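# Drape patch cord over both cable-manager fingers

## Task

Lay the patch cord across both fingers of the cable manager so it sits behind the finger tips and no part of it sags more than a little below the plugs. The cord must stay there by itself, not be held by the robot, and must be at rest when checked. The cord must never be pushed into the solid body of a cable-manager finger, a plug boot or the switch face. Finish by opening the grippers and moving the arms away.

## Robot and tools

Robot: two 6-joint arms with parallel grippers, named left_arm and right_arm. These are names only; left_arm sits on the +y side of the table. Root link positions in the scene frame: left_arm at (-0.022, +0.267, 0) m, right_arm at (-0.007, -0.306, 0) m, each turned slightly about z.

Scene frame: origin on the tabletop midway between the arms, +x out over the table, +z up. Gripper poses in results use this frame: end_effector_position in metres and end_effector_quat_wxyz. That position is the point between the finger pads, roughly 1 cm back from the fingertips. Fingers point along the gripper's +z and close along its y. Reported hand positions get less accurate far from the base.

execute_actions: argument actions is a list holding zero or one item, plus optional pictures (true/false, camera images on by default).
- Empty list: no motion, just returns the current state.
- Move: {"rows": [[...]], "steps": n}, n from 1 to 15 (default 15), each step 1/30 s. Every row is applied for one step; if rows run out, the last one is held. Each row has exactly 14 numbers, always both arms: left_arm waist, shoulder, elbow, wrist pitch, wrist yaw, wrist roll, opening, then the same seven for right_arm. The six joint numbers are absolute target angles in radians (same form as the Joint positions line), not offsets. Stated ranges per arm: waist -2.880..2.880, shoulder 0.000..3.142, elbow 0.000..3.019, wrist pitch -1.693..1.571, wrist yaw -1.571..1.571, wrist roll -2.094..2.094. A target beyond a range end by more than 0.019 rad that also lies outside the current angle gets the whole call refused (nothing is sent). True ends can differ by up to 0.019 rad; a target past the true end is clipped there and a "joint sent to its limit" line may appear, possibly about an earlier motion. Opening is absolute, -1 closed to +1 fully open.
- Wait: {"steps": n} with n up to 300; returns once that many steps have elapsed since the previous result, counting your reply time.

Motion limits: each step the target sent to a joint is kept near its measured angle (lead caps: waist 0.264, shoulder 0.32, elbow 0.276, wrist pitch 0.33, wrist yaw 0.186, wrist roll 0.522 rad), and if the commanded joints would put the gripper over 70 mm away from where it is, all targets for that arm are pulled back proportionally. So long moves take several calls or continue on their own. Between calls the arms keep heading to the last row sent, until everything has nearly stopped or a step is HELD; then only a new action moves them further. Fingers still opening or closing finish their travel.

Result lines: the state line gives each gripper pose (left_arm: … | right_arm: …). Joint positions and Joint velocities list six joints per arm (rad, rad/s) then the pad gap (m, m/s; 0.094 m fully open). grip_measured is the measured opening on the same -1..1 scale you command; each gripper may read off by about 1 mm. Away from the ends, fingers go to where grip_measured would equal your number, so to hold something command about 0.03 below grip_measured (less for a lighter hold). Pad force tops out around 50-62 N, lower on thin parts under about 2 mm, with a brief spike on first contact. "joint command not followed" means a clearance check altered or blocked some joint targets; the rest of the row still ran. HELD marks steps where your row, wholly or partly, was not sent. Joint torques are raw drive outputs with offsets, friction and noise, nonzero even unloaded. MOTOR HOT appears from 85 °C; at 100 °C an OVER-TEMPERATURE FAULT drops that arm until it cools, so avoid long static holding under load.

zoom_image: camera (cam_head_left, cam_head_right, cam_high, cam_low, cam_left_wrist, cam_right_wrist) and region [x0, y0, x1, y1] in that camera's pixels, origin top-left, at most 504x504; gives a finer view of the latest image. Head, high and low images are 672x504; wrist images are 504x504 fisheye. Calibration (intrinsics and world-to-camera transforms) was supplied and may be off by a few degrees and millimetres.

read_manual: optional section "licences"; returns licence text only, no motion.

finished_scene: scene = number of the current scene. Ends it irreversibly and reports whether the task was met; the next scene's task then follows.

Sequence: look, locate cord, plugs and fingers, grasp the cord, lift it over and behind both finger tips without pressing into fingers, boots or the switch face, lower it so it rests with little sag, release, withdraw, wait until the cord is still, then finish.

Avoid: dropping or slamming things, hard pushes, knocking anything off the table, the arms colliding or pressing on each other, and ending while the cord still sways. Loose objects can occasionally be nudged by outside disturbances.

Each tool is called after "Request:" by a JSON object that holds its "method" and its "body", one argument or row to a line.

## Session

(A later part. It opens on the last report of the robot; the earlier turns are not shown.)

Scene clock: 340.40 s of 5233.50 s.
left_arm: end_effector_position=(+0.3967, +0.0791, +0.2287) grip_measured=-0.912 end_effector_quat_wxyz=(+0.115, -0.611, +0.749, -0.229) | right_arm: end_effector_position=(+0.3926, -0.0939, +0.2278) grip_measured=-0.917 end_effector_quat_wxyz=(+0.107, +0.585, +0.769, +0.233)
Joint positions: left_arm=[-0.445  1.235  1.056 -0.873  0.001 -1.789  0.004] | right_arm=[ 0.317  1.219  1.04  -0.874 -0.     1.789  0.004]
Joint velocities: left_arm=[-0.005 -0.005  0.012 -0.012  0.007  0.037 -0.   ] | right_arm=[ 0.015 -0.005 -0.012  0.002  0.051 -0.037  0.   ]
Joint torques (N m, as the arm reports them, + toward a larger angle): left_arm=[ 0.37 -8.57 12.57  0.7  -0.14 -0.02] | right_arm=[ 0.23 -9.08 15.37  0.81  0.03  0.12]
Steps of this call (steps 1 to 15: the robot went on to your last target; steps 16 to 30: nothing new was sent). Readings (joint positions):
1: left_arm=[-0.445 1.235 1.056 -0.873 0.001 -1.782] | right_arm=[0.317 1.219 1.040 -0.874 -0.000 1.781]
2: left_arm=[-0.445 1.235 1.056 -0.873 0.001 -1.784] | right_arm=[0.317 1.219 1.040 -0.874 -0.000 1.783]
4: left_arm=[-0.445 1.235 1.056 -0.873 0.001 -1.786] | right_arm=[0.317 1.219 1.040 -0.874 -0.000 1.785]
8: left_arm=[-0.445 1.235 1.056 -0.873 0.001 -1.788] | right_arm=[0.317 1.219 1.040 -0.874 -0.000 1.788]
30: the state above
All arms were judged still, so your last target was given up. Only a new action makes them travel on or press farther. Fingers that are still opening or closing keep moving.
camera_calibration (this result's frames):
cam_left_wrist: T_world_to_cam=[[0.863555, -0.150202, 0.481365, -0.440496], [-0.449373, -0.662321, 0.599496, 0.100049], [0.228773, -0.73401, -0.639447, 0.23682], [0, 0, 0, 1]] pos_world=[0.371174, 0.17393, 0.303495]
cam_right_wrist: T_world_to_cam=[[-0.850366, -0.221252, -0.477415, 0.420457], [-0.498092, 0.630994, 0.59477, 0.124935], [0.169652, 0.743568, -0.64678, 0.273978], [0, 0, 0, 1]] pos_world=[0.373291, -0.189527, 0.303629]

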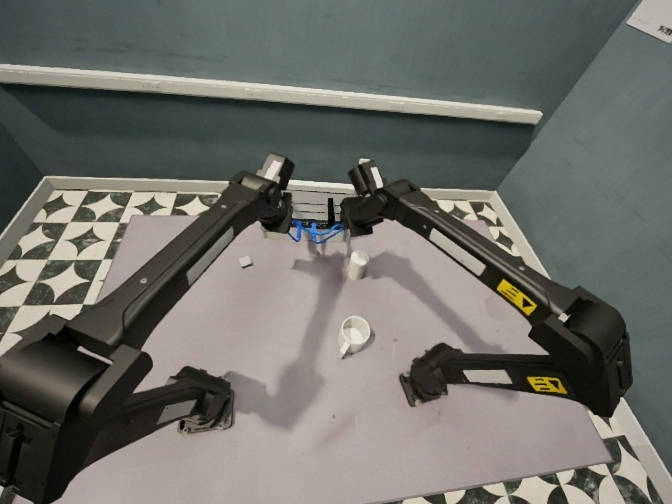

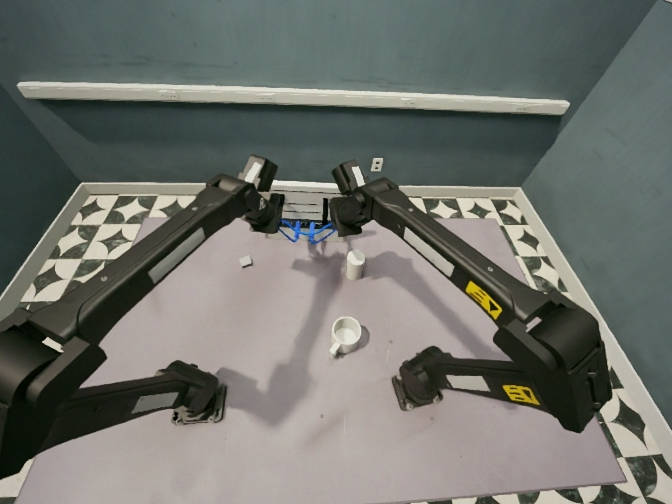

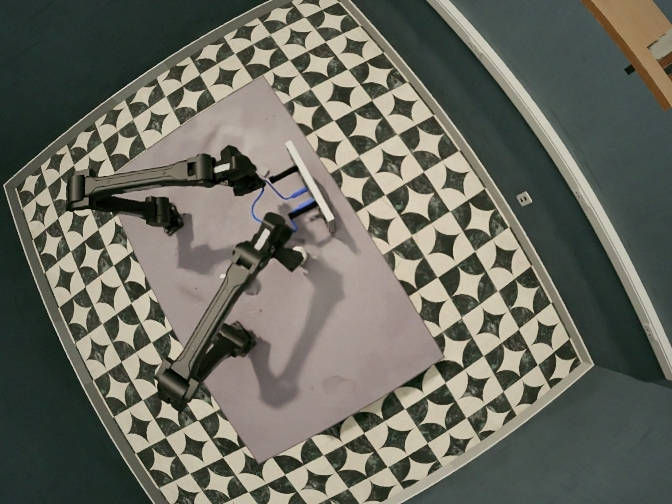

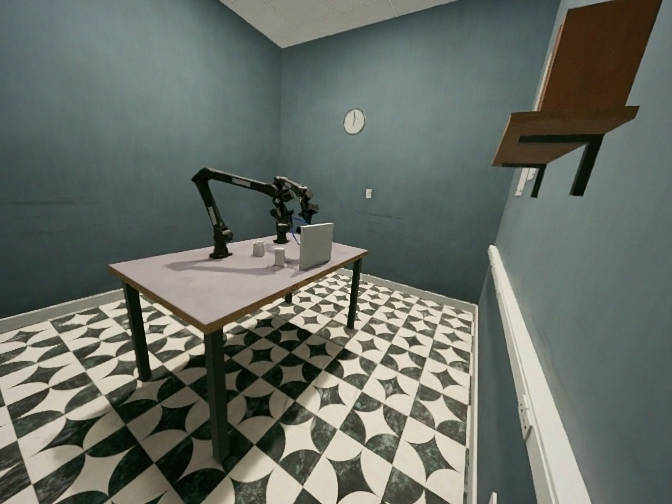

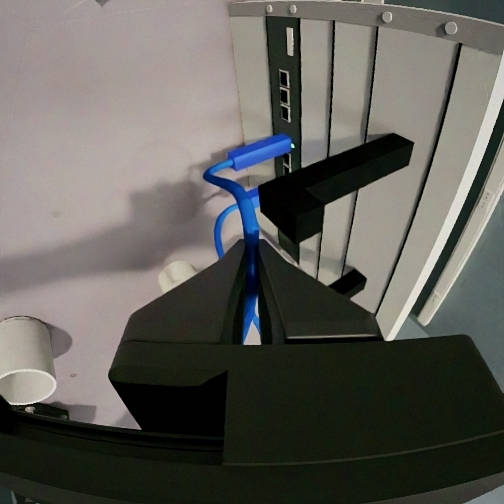

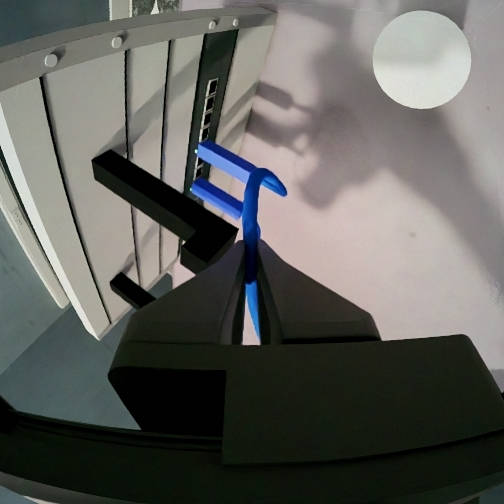

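Request:
{"method": "execute_actions", "body": {
  "actions": [
    {"rows":[[-0.41,1.302,1.202,-0.924,0,-1.85,-0.94,0.285,1.28,1.198,-0.928,0,1.85,-0.94]],"steps":15}
  ],
  "pictures": false
}}

Request:
{"method": "execute_actions", "body": {
  "actions": [
    {"steps":20}
  ]
}}

Request:
{"method": "zoom_image", "body": {
  "camera": "cam_head_left",
  "region": [200, 130, 420, 300]
}}

Request:
{"method": "zoom_image", "body": {
  "camera": "cam_high",
  "region": [200, 110, 380, 290]
}}

Scene clock: 366.70 s of 5233.50 s.
left_arm: end_effector_position=(+0.4181, +0.0784, +0.2341) grip_measured=-0.912 end_effector_quat_wxyz=(+0.102, -0.639, +0.731, -0.218) | right_arm: end_effector_position=(+0.4188, -0.0948, +0.2418) grip_measured=-0.917 end_effector_quat_wxyz=(+0.103, +0.615, +0.747, +0.230)
Joint positions: left_arm=[-0.427  1.303  1.139 -0.921  0.005 -1.841  0.004] | right_arm=[ 0.289  1.278  1.13  -0.913 -0.001  1.838  0.004]
Joint velocities: left_arm=[-0.005  0.005  0.002  0.002 -0.022 -0.081 -0.   ] | right_arm=[-0.005 -0.005  0.007 -0.007  0.007  0.037  0.   ]
Joint torques (N m, as the arm reports them, + toward a larger angle): left_arm=[ 1.37 -9.48 14.8   1.   -0.32 -0.04] | right_arm=[ -0.27 -10.82  16.59   0.81   0.06   0.11]
Steps of this call (steps 1 to 90: nothing new was sent; then 22.80 s passed at rest; steps 91 to 105: all 15 steps of this action). Readings (joint positions):
91: left_arm=[-0.444 1.241 1.066 -0.885 0.001 -1.799] | right_arm=[0.315 1.223 1.048 -0.885 -0.001 1.798]
92: left_arm=[-0.442 1.255 1.086 -0.901 0.001 -1.807] | right_arm=[0.311 1.234 1.065 -0.901 -0.001 1.807]
94: left_arm=[-0.434 1.286 1.126 -0.909 0.001 -1.819] | right_arm=[0.300 1.259 1.103 -0.910 -0.001 1.818]
98: left_arm=[-0.427 1.303 1.139 -0.921 0.005 -1.834] | right_arm=[0.289 1.278 1.130 -0.910 -0.001 1.831]
105: the state above

Scene clock: 367.37 s of 5233.50 s.
left_arm: end_effector_position=(+0.4181, +0.0784, +0.2341) grip_measured=-0.912 end_effector_quat_wxyz=(+0.102, -0.640, +0.730, -0.218) | right_arm: end_effector_position=(+0.4188, -0.0948, +0.2418) grip_measured=-0.917 end_effector_quat_wxyz=(+0.102, +0.616, +0.747, +0.231)
Joint positions: left_arm=[-0.427  1.303  1.139 -0.921  0.005 -1.843  0.004] | right_arm=[ 0.289  1.278  1.13  -0.913 -0.001  1.84   0.004]
Joint velocities: left_arm=[-0.005 -0.005  0.002 -0.012 -0.037  0.066  0.001] | right_arm=[-0.005 -0.015  0.007  0.007 -0.007 -0.022 -0.001]
Joint torques (N m, as the arm reports them, + toward a larger angle): left_arm=[ 1.17 -9.73 14.71  0.99 -0.32  0.  ] | right_arm=[  0.16 -10.6   16.74   1.     0.04   0.07]
Steps of this call (steps 1 to 15: the robot went on to your last target; steps 16 to 20: nothing new was sent). Readings (joint positions):
1: left_arm=[-0.427 1.303 1.139 -0.921 0.005 -1.841] | right_arm=[0.289 1.278 1.130 -0.913 -0.001 1.839]
2: left_arm=[-0.427 1.303 1.139 -0.921 0.005 -1.842] | right_arm=[0.289 1.278 1.130 -0.913 -0.001 1.839]
4: left_arm=[-0.427 1.303 1.139 -0.921 0.005 -1.842] | right_arm=[0.289 1.278 1.130 -0.913 -0.001 1.839]
8: left_arm=[-0.427 1.303 1.139 -0.921 0.005 -1.842] | right_arm=[0.289 1.278 1.130 -0.913 -0.001 1.840]
20: the state above
All arms were judged still, so your last target was given up. Only a new action makes them travel on or press farther. Fingers that are still opening or closing keep moving.
camera_calibration (this result's frames):
cam_left_wrist: T_world_to_cam=[[0.89021, -0.0883053, 0.44691, -0.469584], [-0.381656, -0.680207, 0.625825, 0.0729423], [0.248728, -0.727681, -0.63923, 0.22592], [0, 0, 0, 1]] pos_world=[0.389674, 0.172547, 0.308627]
cam_right_wrist: T_world_to_cam=[[-0.872709, -0.150149, -0.464581, 0.46216], [-0.440407, 0.652848, 0.616304, 0.102896], [0.210763, 0.742458, -0.635873, 0.259274], [0, 0, 0, 1]] pos_world=[0.394002, -0.190282, 0.316161]

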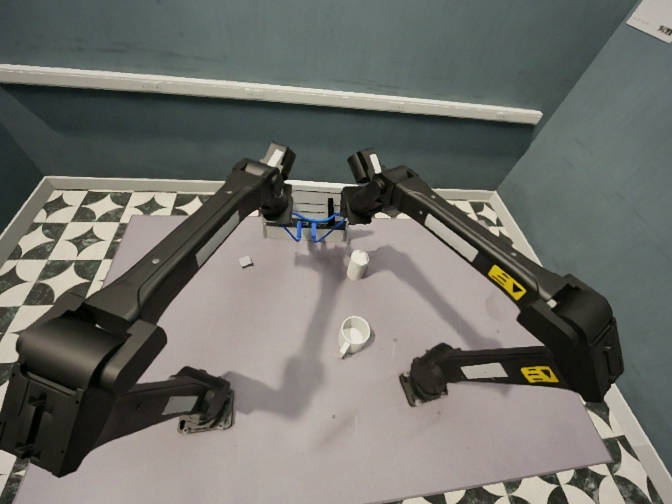

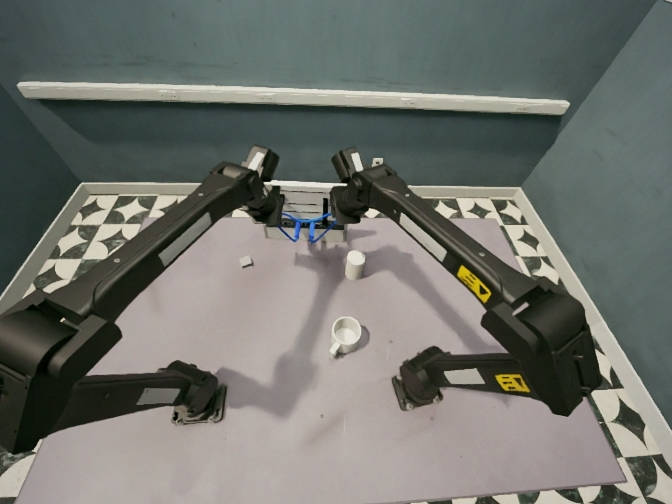

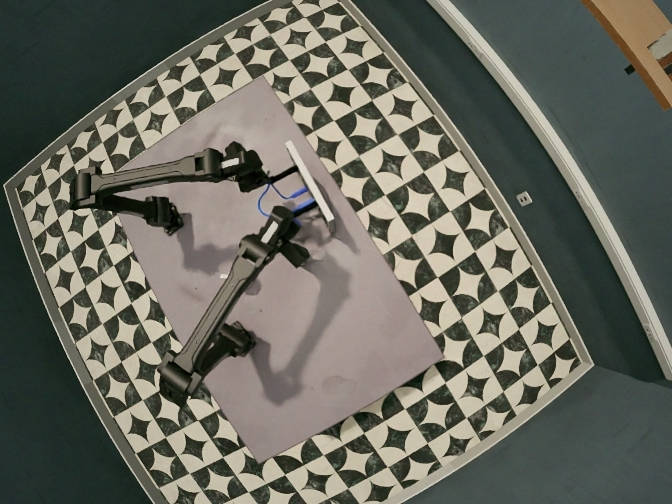

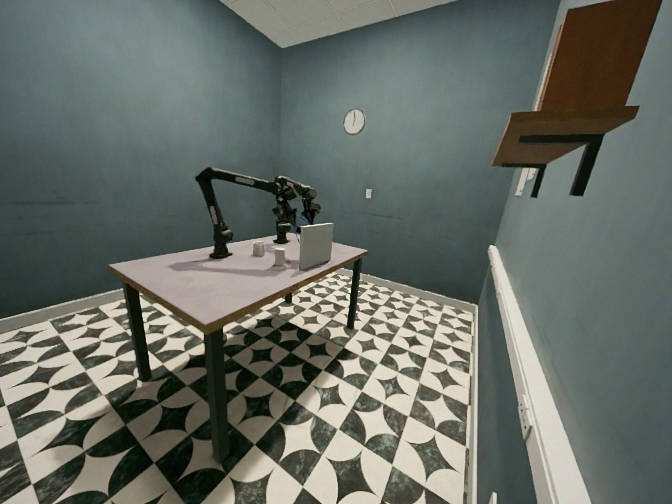

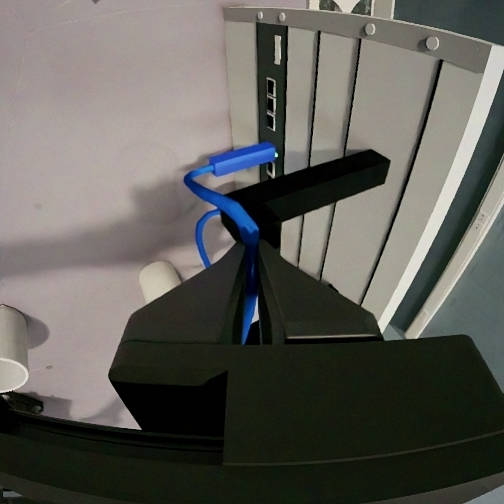

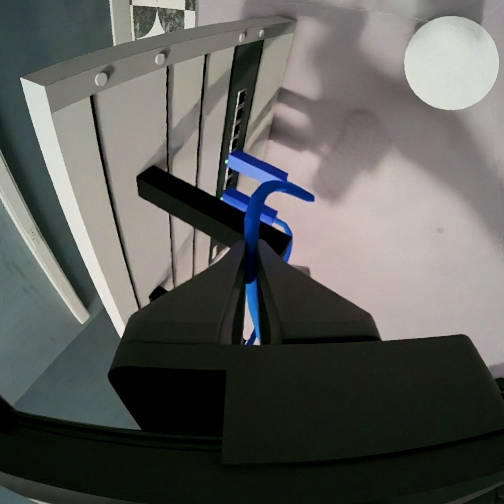

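Region (200, 130, 420, 300) of cam_head_left's 672x504 image, scaled by 2.291, with more detail than that image has; it fills the top 389 rows of this view, and the rest is white.

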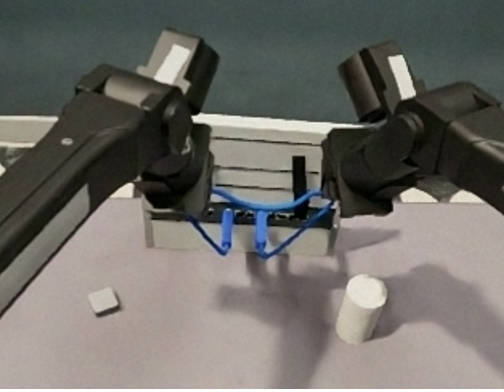

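Region (200, 110, 380, 290) of cam_high's 672x504 image, scaled by 2.800, with more detail than that image has.

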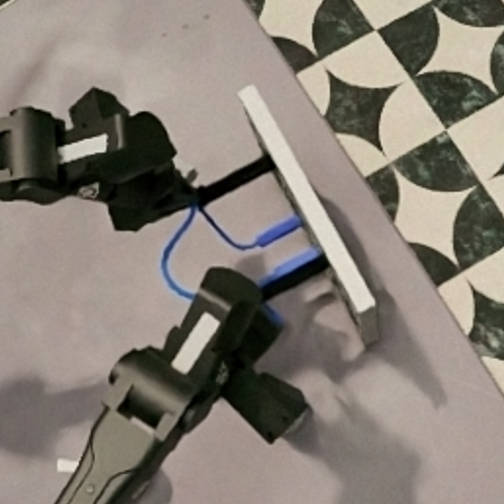

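Request:
{"method": "execute_actions", "body": {
  "actions": [
    {"rows":[[-0.445,1.235,1.04,-0.87,0,-1.8,-0.94,0.315,1.217,1.03,-0.87,0,1.8,-0.94]],"steps":12}
  ],
  "pictures": false
}}

Request:
{"method": "execute_actions", "body": {
  "actions": [
    {"rows":[[-0.49,1.215,0.74,-0.56,0,-1.3,-0.94,0.374,1.206,0.73,-0.555,0,1.3,-0.94]],"steps":15}
  ],
  "pictures": false
}}

Request:
{"method": "execute_actions", "body": {
  "actions": [
    {"steps":10}
  ],
  "pictures": false
}}

Request:
{"method": "execute_actions", "body": {
  "actions": [
    {"rows":[[-0.58,1.236,0.56,-0.33,0,-1.0,-0.94,0.48,1.26,0.57,-0.33,0,1.05,-0.94]],"steps":15}
  ],
  "pictures": false
}}

Request:
{"method": "execute_actions", "body": {
  "actions": [
    {"rows":[[-0.61,1.28,0.44,-0.176,0,-0.83,-0.94,0.542,1.31,0.455,-0.17,0,0.9,-0.94]],"steps":15}
  ],
  "pictures": false
}}

Request:
{"method": "execute_actions", "body": {
  "actions": [
    {"steps":10}
  ],
  "pictures": false
}}

Request:
{"method": "execute_actions", "body": {
  "actions": [
    {"rows":[[-0.61,1.28,0.44,-0.176,0,-0.83,0.0,0.542,1.31,0.455,-0.17,0,0.9,-0.94]],"steps":15}
  ]
}}

Request:
{"method": "zoom_image", "body": {
  "camera": "cam_head_left",
  "region": [220, 160, 400, 340]
}}

Scene clock: 403.17 s of 5233.50 s.
left_arm: end_effector_position=(+0.3935, +0.0855, +0.2221) grip_measured=-0.912 end_effector_quat_wxyz=(+0.109, -0.625, +0.740, -0.224) | right_arm: end_effector_position=(+0.3886, -0.0982, +0.2141) grip_measured=-0.917 end_effector_quat_wxyz=(+0.096, +0.599, +0.765, +0.215)
Joint positions: left_arm=[-0.434  1.232  1.04  -0.877  0.004 -1.813  0.004] | right_arm=[ 0.312  1.233  1.028 -0.89  -0.001  1.812  0.004]
Joint velocities: left_arm=[-0.015 -0.024 -0.012 -0.002  0.022 -0.022 -0.   ] | right_arm=[-0.015 -0.015  0.022 -0.022 -0.037 -0.139 -0.001]
Joint torques (N m, as the arm reports them, + toward a larger angle): left_arm=[-0.93 -7.93  9.58  1.42 -0.26  0.17] | right_arm=[  0.46 -10.96  10.99   2.25   0.12  -0.17]
Steps of this call (steps 1 to 100: nothing new was sent; then 32.07 s passed at rest; steps 101 to 112: all 12 steps of this action). Readings (joint positions):
101: left_arm=[-0.428 1.296 1.125 -0.908 0.005 -1.837] | right_arm=[0.291 1.274 1.118 -0.903 -0.001 1.834]
102: left_arm=[-0.429 1.279 1.105 -0.885 0.004 -1.831] | right_arm=[0.294 1.263 1.095 -0.891 -0.001 1.829]
104: left_arm=[-0.431 1.245 1.069 -0.877 0.004 -1.824] | right_arm=[0.304 1.242 1.050 -0.890 -0.001 1.823]
108: left_arm=[-0.434 1.231 1.041 -0.877 0.004 -1.816] | right_arm=[0.312 1.234 1.028 -0.890 -0.001 1.815]
112: the state above

Scene clock: 403.67 s of 5233.50 s.
left_arm: end_effector_position=(+0.3414, +0.0873, +0.1079) grip_measured=-0.912 end_effector_quat_wxyz=(+0.149, -0.411, +0.879, -0.188) | right_arm: end_effector_position=(+0.3345, -0.0983, +0.1032) grip_measured=-0.917 end_effector_quat_wxyz=(+0.139, +0.371, +0.898, +0.190)
Joint positions: left_arm=[-0.482  1.221  0.718 -0.582  0.003 -1.333  0.004] | right_arm=[ 0.376  1.218  0.705 -0.584  0.001  1.332  0.004]
Joint velocities: left_arm=[-0.005 -0.024 -0.002  0.017  0.051  0.271 -0.   ] | right_arm=[-0.005 -0.024 -0.007  0.012 -0.037 -0.227  0.   ]
Joint torques (N m, as the arm reports them, + toward a larger angle): left_arm=[-1.08 -7.45 10.46  1.92 -0.21  0.15] | right_arm=[ 0.77 -9.74 11.61  2.72  0.02 -0.02]
Steps of this call (steps 1 to 15: all 15 steps of this action). Readings (joint positions):
1: left_arm=[-0.437 1.227 1.011 -0.823 0.003 -1.752] | right_arm=[0.316 1.228 0.999 -0.834 0.001 1.749]
2: left_arm=[-0.441 1.213 0.962 -0.745 0.003 -1.691] | right_arm=[0.322 1.214 0.951 -0.751 0.001 1.685]
4: left_arm=[-0.455 1.199 0.852 -0.652 0.003 -1.575] | right_arm=[0.344 1.197 0.839 -0.649 0.001 1.565]
8: left_arm=[-0.480 1.219 0.724 -0.607 0.003 -1.420] | right_arm=[0.375 1.212 0.711 -0.608 0.001 1.415]
15: the state above

Scene clock: 404.00 s of 5233.50 s.
left_arm: end_effector_position=(+0.3415, +0.0873, +0.1081) grip_measured=-0.912 end_effector_quat_wxyz=(+0.151, -0.402, +0.883, -0.187) | right_arm: end_effector_position=(+0.3346, -0.0982, +0.1033) grip_measured=-0.917 end_effector_quat_wxyz=(+0.141, +0.363, +0.902, +0.189)
Joint positions: left_arm=[-0.482  1.221  0.718 -0.582  0.003 -1.313  0.004] | right_arm=[ 0.376  1.218  0.705 -0.583  0.001  1.313  0.004]
Joint velocities: left_arm=[-0.005  0.005 -0.042 -0.012 -0.037 -0.007  0.001] | right_arm=[-0.015  0.005 -0.012 -0.022 -0.022  0.022 -0.001]
Joint torques (N m, as the arm reports them, + toward a larger angle): left_arm=[-0.92 -7.92 10.59  1.93 -0.22  0.14] | right_arm=[ 0.62 -8.81 11.8   2.52  0.   -0.11]
Steps of this call (steps 1 to 10: the robot went on to your last target). Readings (joint positions):
1: left_arm=[-0.482 1.221 0.718 -0.582 0.003 -1.329] | right_arm=[0.376 1.218 0.705 -0.583 0.001 1.328]
2: left_arm=[-0.482 1.221 0.718 -0.582 0.003 -1.325] | right_arm=[0.376 1.218 0.705 -0.583 0.001 1.324]
4: left_arm=[-0.482 1.221 0.718 -0.582 0.003 -1.320] | right_arm=[0.376 1.218 0.705 -0.583 0.001 1.319]
8: left_arm=[-0.482 1.221 0.718 -0.582 0.003 -1.314] | right_arm=[0.376 1.218 0.705 -0.583 0.001 1.314]
10: the state above

Scene clock: 404.50 s of 5233.50 s.
left_arm: end_effector_position=(+0.3007, +0.0652, +0.0547) grip_measured=-0.912 end_effector_quat_wxyz=(+0.183, -0.222, +0.940, -0.185) | right_arm: end_effector_position=(+0.2966, -0.0715, +0.0505) grip_measured=-0.917 end_effector_quat_wxyz=(+0.163, +0.198, +0.947, +0.192)
Joint positions: left_arm=[-0.583  1.238  0.548 -0.353 -0.    -1.022  0.004] | right_arm=[ 0.486  1.265  0.562 -0.359 -0.001  1.07   0.004]
Joint velocities: left_arm=[-0.005  0.005 -0.002  0.002 -0.066  0.037 -0.   ] | right_arm=[ 0.005 -0.005  0.007  0.007 -0.037 -0.051 -0.   ]
Joint torques (N m, as the arm reports them, + toward a larger angle): left_arm=[-0.02 -7.05  9.03  2.04 -0.1   0.17] | right_arm=[-0.22 -7.35  9.48  2.78  0.07 -0.07]
Steps of this call (steps 1 to 15: all 15 steps of this action). Readings (joint positions):
1: left_arm=[-0.489 1.220 0.694 -0.524 -0.002 -1.263] | right_arm=[0.384 1.218 0.685 -0.529 0.005 1.271]
2: left_arm=[-0.504 1.216 0.658 -0.444 -0.002 -1.211] | right_arm=[0.403 1.219 0.656 -0.451 0.005 1.228]
4: left_arm=[-0.546 1.220 0.594 -0.379 -0.002 -1.139] | right_arm=[0.453 1.231 0.605 -0.384 0.002 1.167]
8: left_arm=[-0.583 1.238 0.548 -0.368 -0.000 -1.063] | right_arm=[0.492 1.262 0.563 -0.372 -0.001 1.104]
15: the state above

Scene clock: 405.00 s of 5233.50 s.
left_arm: end_effector_position=(+0.2775, +0.0735, +0.0152) grip_measured=-0.912 end_effector_quat_wxyz=(+0.200, -0.131, +0.956, -0.171) | right_arm: end_effector_position=(+0.2688, -0.0680, +0.0143) grip_measured=-0.917 end_effector_quat_wxyz=(+0.181, +0.097, +0.960, +0.190)
Joint positions: left_arm=[-0.598  1.28   0.435 -0.193 -0.001 -0.846  0.004] | right_arm=[ 0.542  1.306  0.455 -0.189  0.003  0.915  0.004]
Joint velocities: left_arm=[ 0.005 -0.005  0.012 -0.007  0.007  0.007 -0.001] | right_arm=[-0.005 -0.015  0.012 -0.017  0.007 -0.022 -0.   ]
Joint torques (N m, as the arm reports them, + toward a larger angle): left_arm=[-1.16 -5.36  7.67  1.82 -0.08  0.07] | right_arm=[ 0.32 -6.97  7.74  2.29 -0.02 -0.04]
Steps of this call (steps 1 to 15: all 15 steps of this action). Readings (joint positions):
1: left_arm=[-0.583 1.240 0.532 -0.313 -0.000 -0.991] | right_arm=[0.491 1.267 0.547 -0.319 0.001 1.043]
2: left_arm=[-0.586 1.243 0.508 -0.259 -0.000 -0.960] | right_arm=[0.501 1.269 0.524 -0.262 0.001 1.016]
4: left_arm=[-0.593 1.256 0.466 -0.216 -0.000 -0.917] | right_arm=[0.527 1.282 0.484 -0.216 0.001 0.978]
8: left_arm=[-0.598 1.280 0.435 -0.200 -0.001 -0.871] | right_arm=[0.542 1.306 0.455 -0.192 0.004 0.937]
15: the state above

Scene clock: 405.33 s of 5233.50 s.
left_arm: end_effector_position=(+0.2775, +0.0735, +0.0152) grip_measured=-0.912 end_effector_quat_wxyz=(+0.200, -0.129, +0.956, -0.171) | right_arm: end_effector_position=(+0.2688, -0.0680, +0.0143) grip_measured=-0.917 end_effector_quat_wxyz=(+0.181, +0.095, +0.960, +0.189)
Joint positions: left_arm=[-0.598  1.28   0.435 -0.193 -0.001 -0.841  0.004] | right_arm=[ 0.542  1.306  0.455 -0.189  0.003  0.911  0.004]
Joint velocities: left_arm=[-0.015  0.005 -0.012  0.007 -0.081 -0.037  0.   ] | right_arm=[ 0.015  0.005  0.002  0.007 -0.037 -0.037 -0.   ]
Joint torques (N m, as the arm reports them, + toward a larger angle): left_arm=[-1.23 -7.14  7.62  2.02 -0.06  0.15] | right_arm=[ 0.58 -6.97  7.58  2.24 -0.06 -0.08]
Steps of this call (steps 1 to 10: the robot went on to your last target). Readings (joint positions):
1: left_arm=[-0.598 1.280 0.435 -0.193 -0.001 -0.845] | right_arm=[0.542 1.306 0.455 -0.189 0.003 0.914]
2: left_arm=[-0.598 1.280 0.435 -0.193 -0.001 -0.844] | right_arm=[0.542 1.306 0.455 -0.189 0.003 0.913]
4: left_arm=[-0.598 1.280 0.435 -0.193 -0.001 -0.842] | right_arm=[0.542 1.306 0.455 -0.189 0.003 0.912]
8: left_arm=[-0.598 1.280 0.435 -0.193 -0.001 -0.841] | right_arm=[0.542 1.306 0.455 -0.189 0.003 0.911]
10: the state above

Scene clock: 405.83 s of 5233.50 s.
left_arm: end_effector_position=(+0.2775, +0.0735, +0.0152) grip_measured=-0.002 end_effector_quat_wxyz=(+0.200, -0.128, +0.956, -0.170) | right_arm: end_effector_position=(+0.2688, -0.0680, +0.0143) grip_measured=-0.917 end_effector_quat_wxyz=(+0.181, +0.095, +0.960, +0.189)
Joint positions: left_arm=[-0.598  1.28   0.435 -0.193 -0.001 -0.84   0.047] | right_arm=[ 0.542  1.306  0.455 -0.189  0.003  0.91   0.004]
Joint velocities: left_arm=[-0.005 -0.015 -0.007 -0.007  0.037  0.007  0.001] | right_arm=[-0.005 -0.005 -0.002  0.002  0.007 -0.051 -0.   ]
Joint torques (N m, as the arm reports them, + toward a larger angle): left_arm=[-1.32 -5.51  7.44  1.89 -0.08  0.14] | right_arm=[ 0.88 -6.66  7.49  2.45  0.   -0.08]
Steps of this call (steps 1 to 15: all 15 steps of this action). Readings (joint positions):
1: left_arm=[-0.598 1.280 0.435 -0.193 -0.001 -0.840] | right_arm=[0.542 1.306 0.455 -0.189 0.003 0.910]
2: left_arm=[-0.598 1.280 0.435 -0.193 -0.001 -0.840] | right_arm=[0.542 1.306 0.455 -0.189 0.003 0.910]
4: left_arm=[-0.598 1.280 0.435 -0.193 -0.001 -0.840] | right_arm=[0.542 1.306 0.455 -0.189 0.003 0.910]
8: left_arm=[-0.598 1.280 0.435 -0.193 -0.001 -0.840] | right_arm=[0.542 1.306 0.455 -0.189 0.003 0.910]
15: the state above
camera_calibration (this result's frames):
cam_left_wrist: T_world_to_cam=[[0.177399, -0.909924, 0.374924, 0.0122314], [-0.967997, -0.0926127, 0.23325, 0.27842], [-0.177517, -0.404303, -0.897233, 0.215869], [0, 0, 0, 1]] pos_world=[0.30566, 0.124191, 0.124157]
cam_right_wrist: T_world_to_cam=[[-0.104395, -0.916338, -0.386557, -0.0301321], [-0.967675, 0.00386617, 0.25217, 0.262342], [-0.229579, 0.400387, -0.887121, 0.225055], [0, 0, 0, 1]] pos_world=[0.302384, -0.118734, 0.121848]

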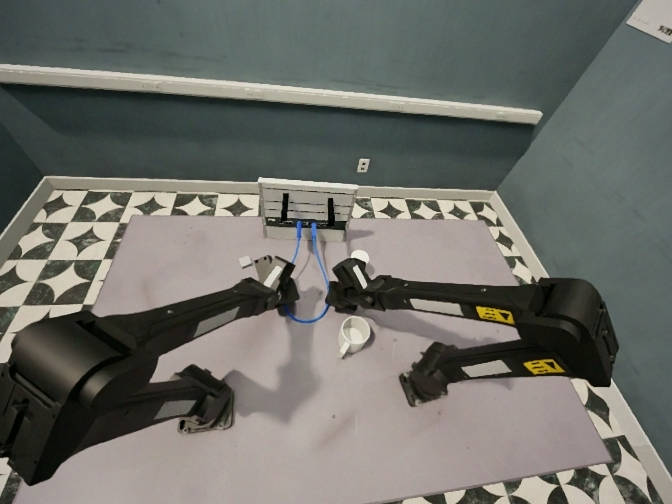

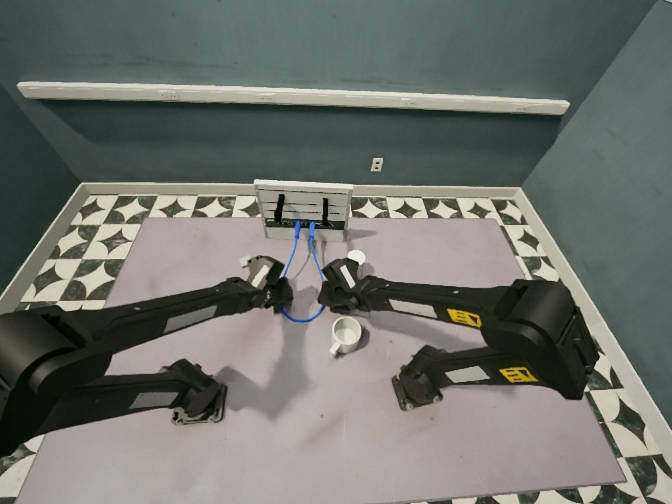

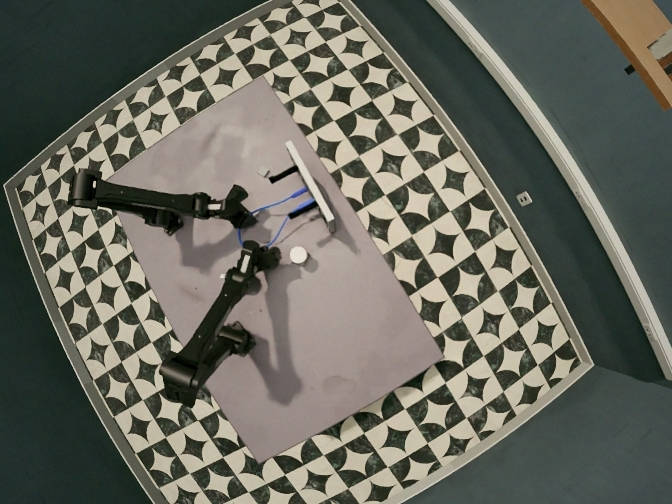

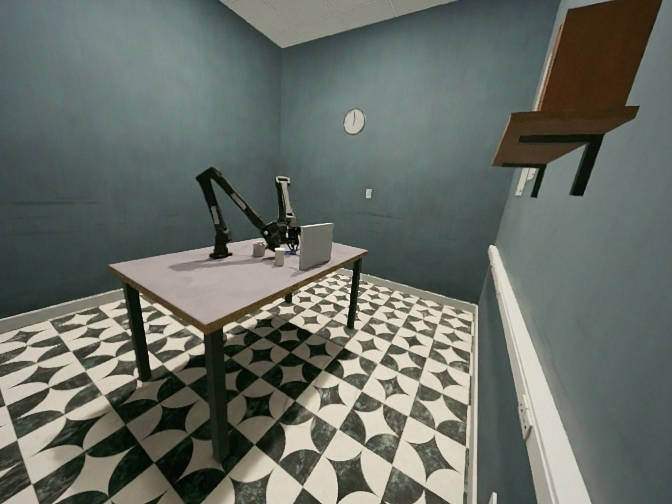

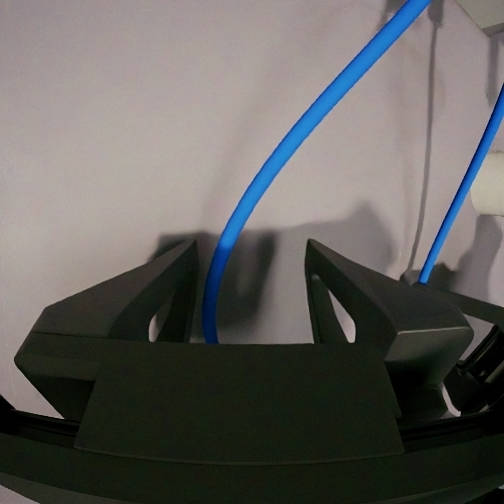

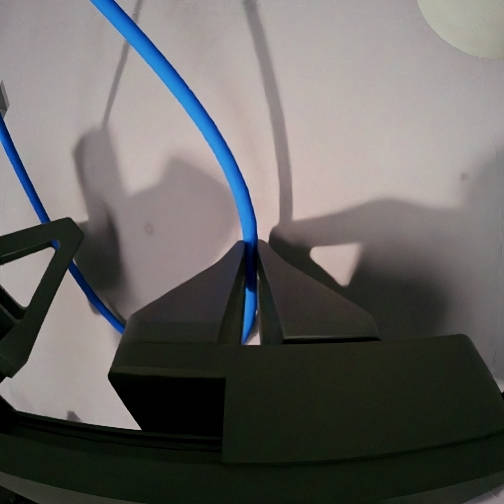

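Region (220, 160, 400, 340) of cam_head_left's 672x504 image, scaled by 2.800, with more detail than that image has.

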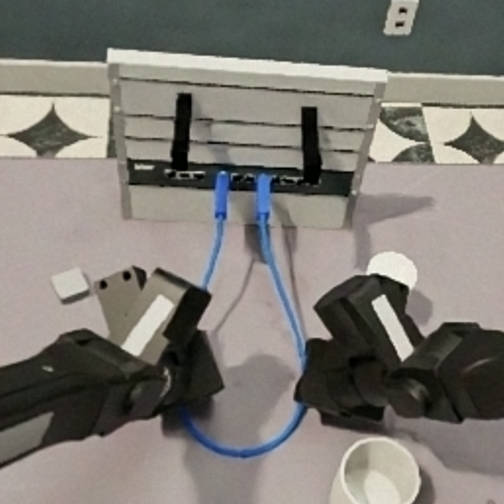

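Request:
{"method": "execute_actions", "body": {
  "actions": [
    {"rows":[[-0.684,1.195,0.385,-0.215,0,-1.05,0.0,0.542,1.31,0.455,-0.17,0,0.9,-0.94]],"steps":15}
  ],
  "pictures": false
}}

Request:
{"method": "execute_actions", "body": {
  "actions": [
    {"steps":10}
  ]
}}

Scene clock: 417.80 s of 5233.50 s.
left_arm: end_effector_position=(+0.2486, +0.0585, +0.0254) grip_measured=-0.002 end_effector_quat_wxyz=(+0.186, -0.179, +0.943, -0.208) | right_arm: end_effector_position=(+0.2688, -0.0680, +0.0143) grip_measured=-0.917 end_effector_quat_wxyz=(+0.181, +0.095, +0.960, +0.189)
Joint positions: left_arm=[-0.681  1.19   0.388 -0.203 -0.002 -1.032  0.047] | right_arm=[ 0.542  1.306  0.455 -0.189  0.003  0.91   0.004]
Joint velocities: left_arm=[-0.005 -0.005 -0.002  0.007  0.022 -0.081 -0.001] | right_arm=[-0.005  0.005 -0.017  0.002  0.037  0.066 -0.   ]
Joint torques (N m, as the arm reports them, + toward a larger angle): left_arm=[-0.82 -5.    7.03  0.76 -0.07 -0.02] | right_arm=[ 1.13 -6.98  7.62  2.46 -0.07 -0.08]
Steps of this call (steps 1 to 15: the robot went on to your last target; steps 16 to 90: nothing new was sent; then 8.47 s passed at rest; steps 91 to 105: all 15 steps of this action). Readings (joint positions):
91: left_arm=[-0.604 1.272 0.430 -0.194 -0.002 -0.873] | right_arm=[0.542 1.306 0.455 -0.189 0.003 0.910]
92: left_arm=[-0.620 1.255 0.419 -0.195 -0.002 -0.907] | right_arm=[0.542 1.306 0.455 -0.189 0.003 0.910]
94: left_arm=[-0.658 1.215 0.397 -0.200 -0.002 -0.955] | right_arm=[0.542 1.306 0.455 -0.189 0.003 0.910]
98: left_arm=[-0.681 1.190 0.389 -0.203 -0.002 -1.004] | right_arm=[0.542 1.306 0.455 -0.189 0.003 0.910]
105: the state above

Scene clock: 418.13 s of 5233.50 s.
left_arm: end_effector_position=(+0.2486, +0.0585, +0.0254) grip_measured=-0.002 end_effector_quat_wxyz=(+0.186, -0.182, +0.943, -0.209) | right_arm: end_effector_position=(+0.2688, -0.0680, +0.0143) grip_measured=-0.917 end_effector_quat_wxyz=(+0.181, +0.095, +0.960, +0.189)
Joint positions: left_arm=[-0.681  1.19   0.388 -0.203 -0.002 -1.038  0.047] | right_arm=[ 0.542  1.306  0.455 -0.189  0.003  0.91   0.004]
Joint velocities: left_arm=[ 0.005 -0.005  0.007  0.007 -0.022  0.051 -0.   ] | right_arm=[-0.015  0.005  0.007  0.012 -0.007  0.007  0.001]
Joint torques (N m, as the arm reports them, + toward a larger angle): left_arm=[-0.54 -4.64  7.26  0.74 -0.04 -0.05] | right_arm=[ 0.67 -6.9   7.49  2.28 -0.08 -0.04]
Steps of this call (steps 1 to 10: the robot went on to your last target). Readings (joint positions):
1: left_arm=[-0.681 1.190 0.388 -0.203 -0.002 -1.033] | right_arm=[0.542 1.306 0.455 -0.189 0.003 0.910]
2: left_arm=[-0.681 1.190 0.388 -0.203 -0.002 -1.034] | right_arm=[0.542 1.306 0.455 -0.189 0.003 0.910]
4: left_arm=[-0.681 1.190 0.388 -0.203 -0.002 -1.036] | right_arm=[0.542 1.306 0.455 -0.189 0.003 0.910]
8: left_arm=[-0.681 1.190 0.388 -0.203 -0.002 -1.038] | right_arm=[0.542 1.306 0.455 -0.189 0.003 0.910]
10: the state above
camera_calibration (this result's frames):
cam_left_wrist: T_world_to_cam=[[0.266264, -0.847471, 0.459234, -0.0280437], [-0.949544, -0.148693, 0.276146, 0.244298], [-0.165741, -0.50959, -0.844303, 0.215678], [0, 0, 0, 1]] pos_world=[0.275186, 0.122467, 0.127514]
cam_right_wrist: T_world_to_cam=[[-0.104395, -0.916338, -0.386557, -0.0301321], [-0.967675, 0.00386617, 0.25217, 0.262342], [-0.229579, 0.400387, -0.887121, 0.225055], [0, 0, 0, 1]] pos_world=[0.302384, -0.118734, 0.121848]

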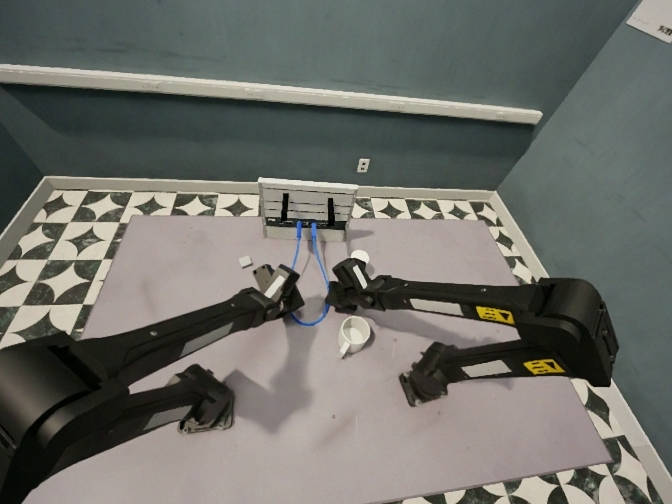

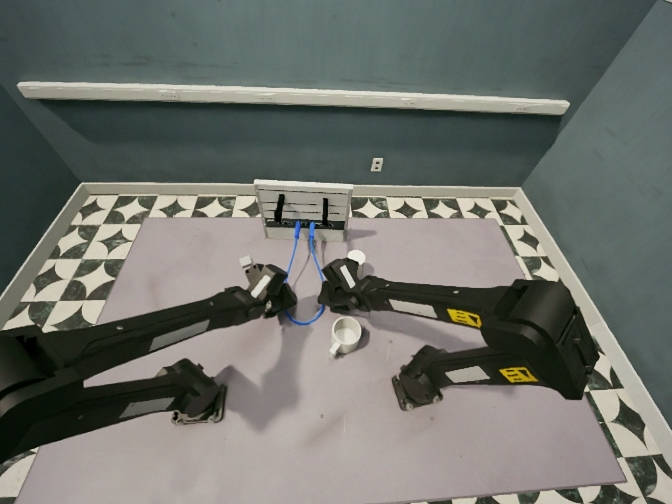

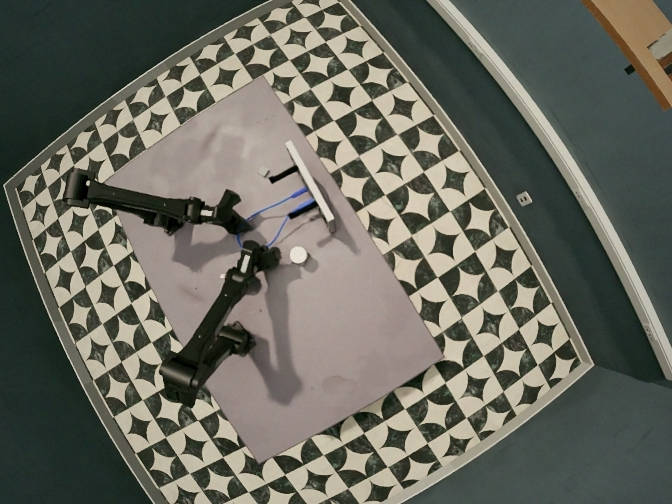

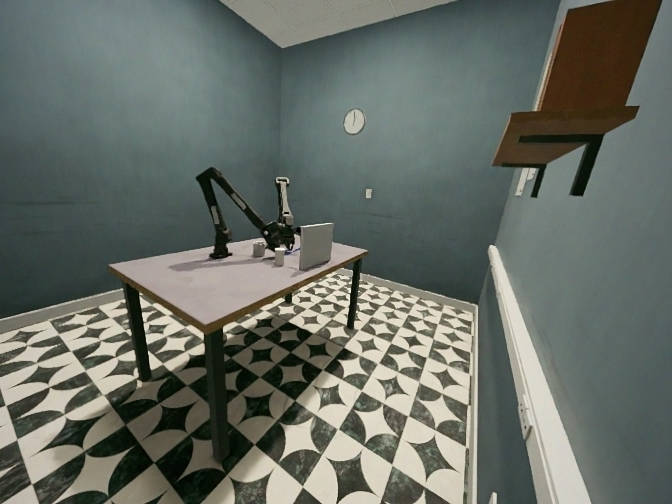

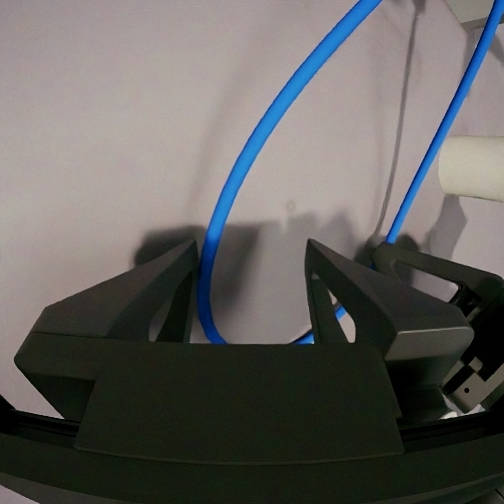

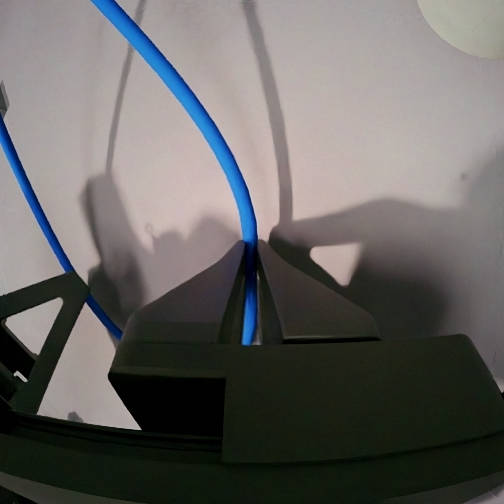

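Request:
{"method": "execute_actions", "body": {
  "actions": [
    {"rows":[[-0.645,1.17,0.374,-0.245,0,-1.05,0.0,0.542,1.31,0.455,-0.17,0,0.9,-0.94]],"steps":15}
  ],
  "pictures": false
}}

Request:
{"method": "execute_actions", "body": {
  "actions": [
    {"rows":[[-0.645,1.195,0.372,-0.245,0,-1.05,-0.4,0.542,1.31,0.455,-0.17,0,0.9,-0.94]],"steps":15}
  ]
}}

Scene clock: 430.63 s of 5233.50 s.
left_arm: end_effector_position=(+0.2474, +0.0700, +0.0231) grip_measured=-0.002 end_effector_quat_wxyz=(+0.181, -0.195, +0.943, -0.199) | right_arm: end_effector_position=(+0.2688, -0.0680, +0.0143) grip_measured=-0.917 end_effector_quat_wxyz=(+0.181, +0.095, +0.960, +0.189)
Joint positions: left_arm=[-0.656  1.176  0.381 -0.231 -0.001 -1.039  0.047] | right_arm=[ 0.542  1.306  0.455 -0.189  0.003  0.91   0.004]
Joint velocities: left_arm=[-0.005  0.015 -0.002 -0.012  0.066  0.022  0.002] | right_arm=[-0.015  0.005  0.007 -0.012 -0.037  0.022 -0.001]
Joint torques (N m, as the arm reports them, + toward a larger angle): left_arm=[ 0.59 -5.56  6.68  0.67 -0.09 -0.02] | right_arm=[ 0.05 -7.12  7.54  2.35 -0.09 -0.06]
Steps of this call (steps 1 to 15: the robot went on to your last target; steps 16 to 90: nothing new was sent; then 9.00 s passed at rest; steps 91 to 105: all 15 steps of this action). Readings (joint positions):
91: left_arm=[-0.679 1.188 0.388 -0.209 -0.001 -1.039] | right_arm=[0.542 1.306 0.455 -0.189 0.003 0.910]
92: left_arm=[-0.674 1.185 0.387 -0.217 -0.001 -1.039] | right_arm=[0.542 1.306 0.455 -0.189 0.003 0.910]
94: left_arm=[-0.663 1.179 0.383 -0.226 -0.001 -1.039] | right_arm=[0.542 1.306 0.455 -0.189 0.003 0.910]
98: left_arm=[-0.656 1.176 0.381 -0.231 -0.001 -1.039] | right_arm=[0.542 1.306 0.455 -0.189 0.003 0.910]
105: the state above

Scene clock: 431.13 s of 5233.50 s.
left_arm: end_effector_position=(+0.2465, +0.0706, +0.0202) grip_measured=-0.398 end_effector_quat_wxyz=(+0.178, -0.195, +0.944, -0.196) | right_arm: end_effector_position=(+0.2688, -0.0680, +0.0143) grip_measured=-0.917 end_effector_quat_wxyz=(+0.181, +0.095, +0.960, +0.189)
Joint positions: left_arm=[-0.656  1.186  0.381 -0.231 -0.001 -1.039  0.028] | right_arm=[ 0.542  1.306  0.455 -0.189  0.003  0.91   0.004]
Joint velocities: left_arm=[-0.005 -0.005  0.017 -0.007  0.022  0.007 -0.   ] | right_arm=[-0.005 -0.005 -0.007  0.012  0.037  0.007  0.   ]
Joint torques (N m, as the arm reports them, + toward a larger angle): left_arm=[ 0.79 -4.67  6.73  0.57 -0.08 -0.03] | right_arm=[ 0.98 -6.95  7.46  2.31 -0.08 -0.12]
Steps of this call (steps 1 to 15: all 15 steps of this action). Readings (joint positions):
1: left_arm=[-0.656 1.177 0.381 -0.231 -0.001 -1.039] | right_arm=[0.542 1.306 0.455 -0.189 0.003 0.910]
2: left_arm=[-0.656 1.179 0.381 -0.231 -0.001 -1.039] | right_arm=[0.542 1.306 0.455 -0.189 0.003 0.910]
4: left_arm=[-0.656 1.182 0.381 -0.231 -0.001 -1.039] | right_arm=[0.542 1.306 0.455 -0.189 0.003 0.910]
8: left_arm=[-0.656 1.186 0.381 -0.231 -0.001 -1.039] | right_arm=[0.542 1.306 0.455 -0.189 0.003 0.910]
15: the state above
camera_calibration (this result's frames):
cam_left_wrist: T_world_to_cam=[[0.299722, -0.848213, 0.436693, -0.0225756], [-0.937968, -0.178364, 0.297324, 0.244379], [-0.174304, -0.498719, -0.849057, 0.218522], [0, 0, 0, 1]] pos_world=[0.274076, 0.133421, 0.122736]
cam_right_wrist: T_world_to_cam=[[-0.104395, -0.916338, -0.386557, -0.0301321], [-0.967675, 0.00386617, 0.25217, 0.262342], [-0.229579, 0.400387, -0.887121, 0.225055], [0, 0, 0, 1]] pos_world=[0.302384, -0.118734, 0.121848]

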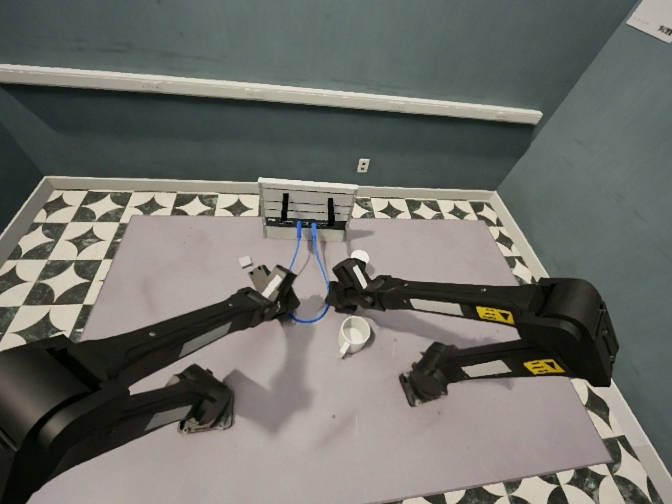

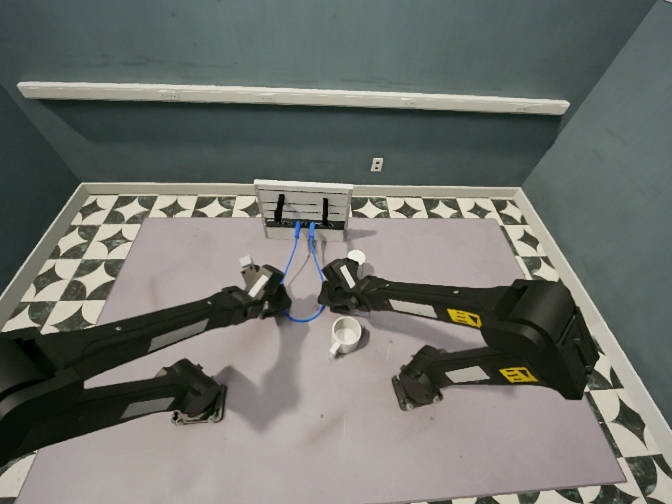

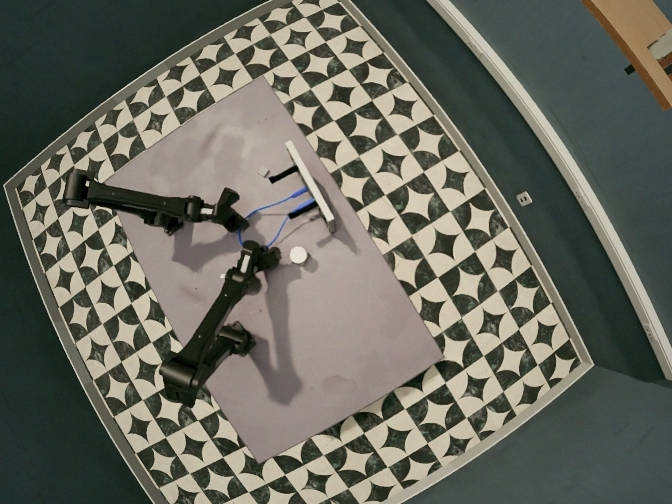

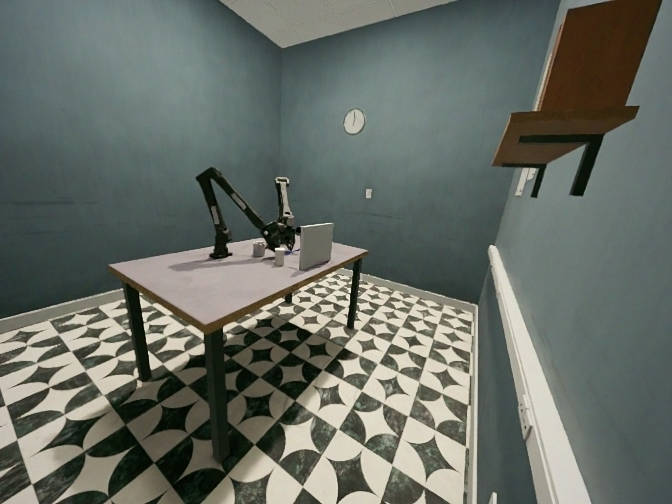

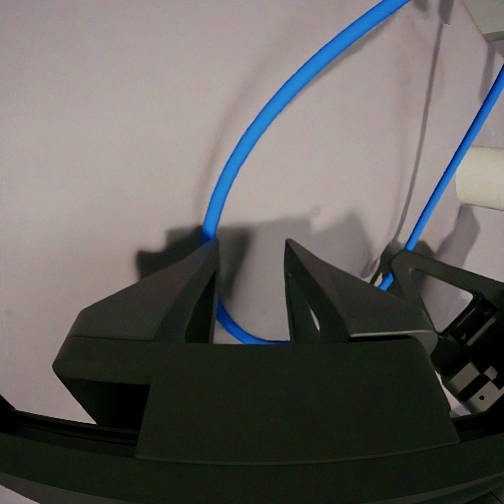

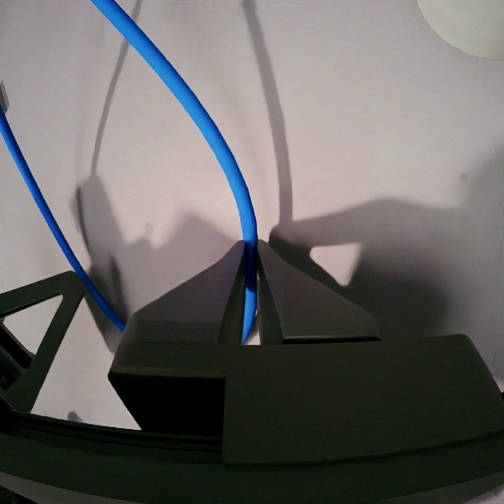

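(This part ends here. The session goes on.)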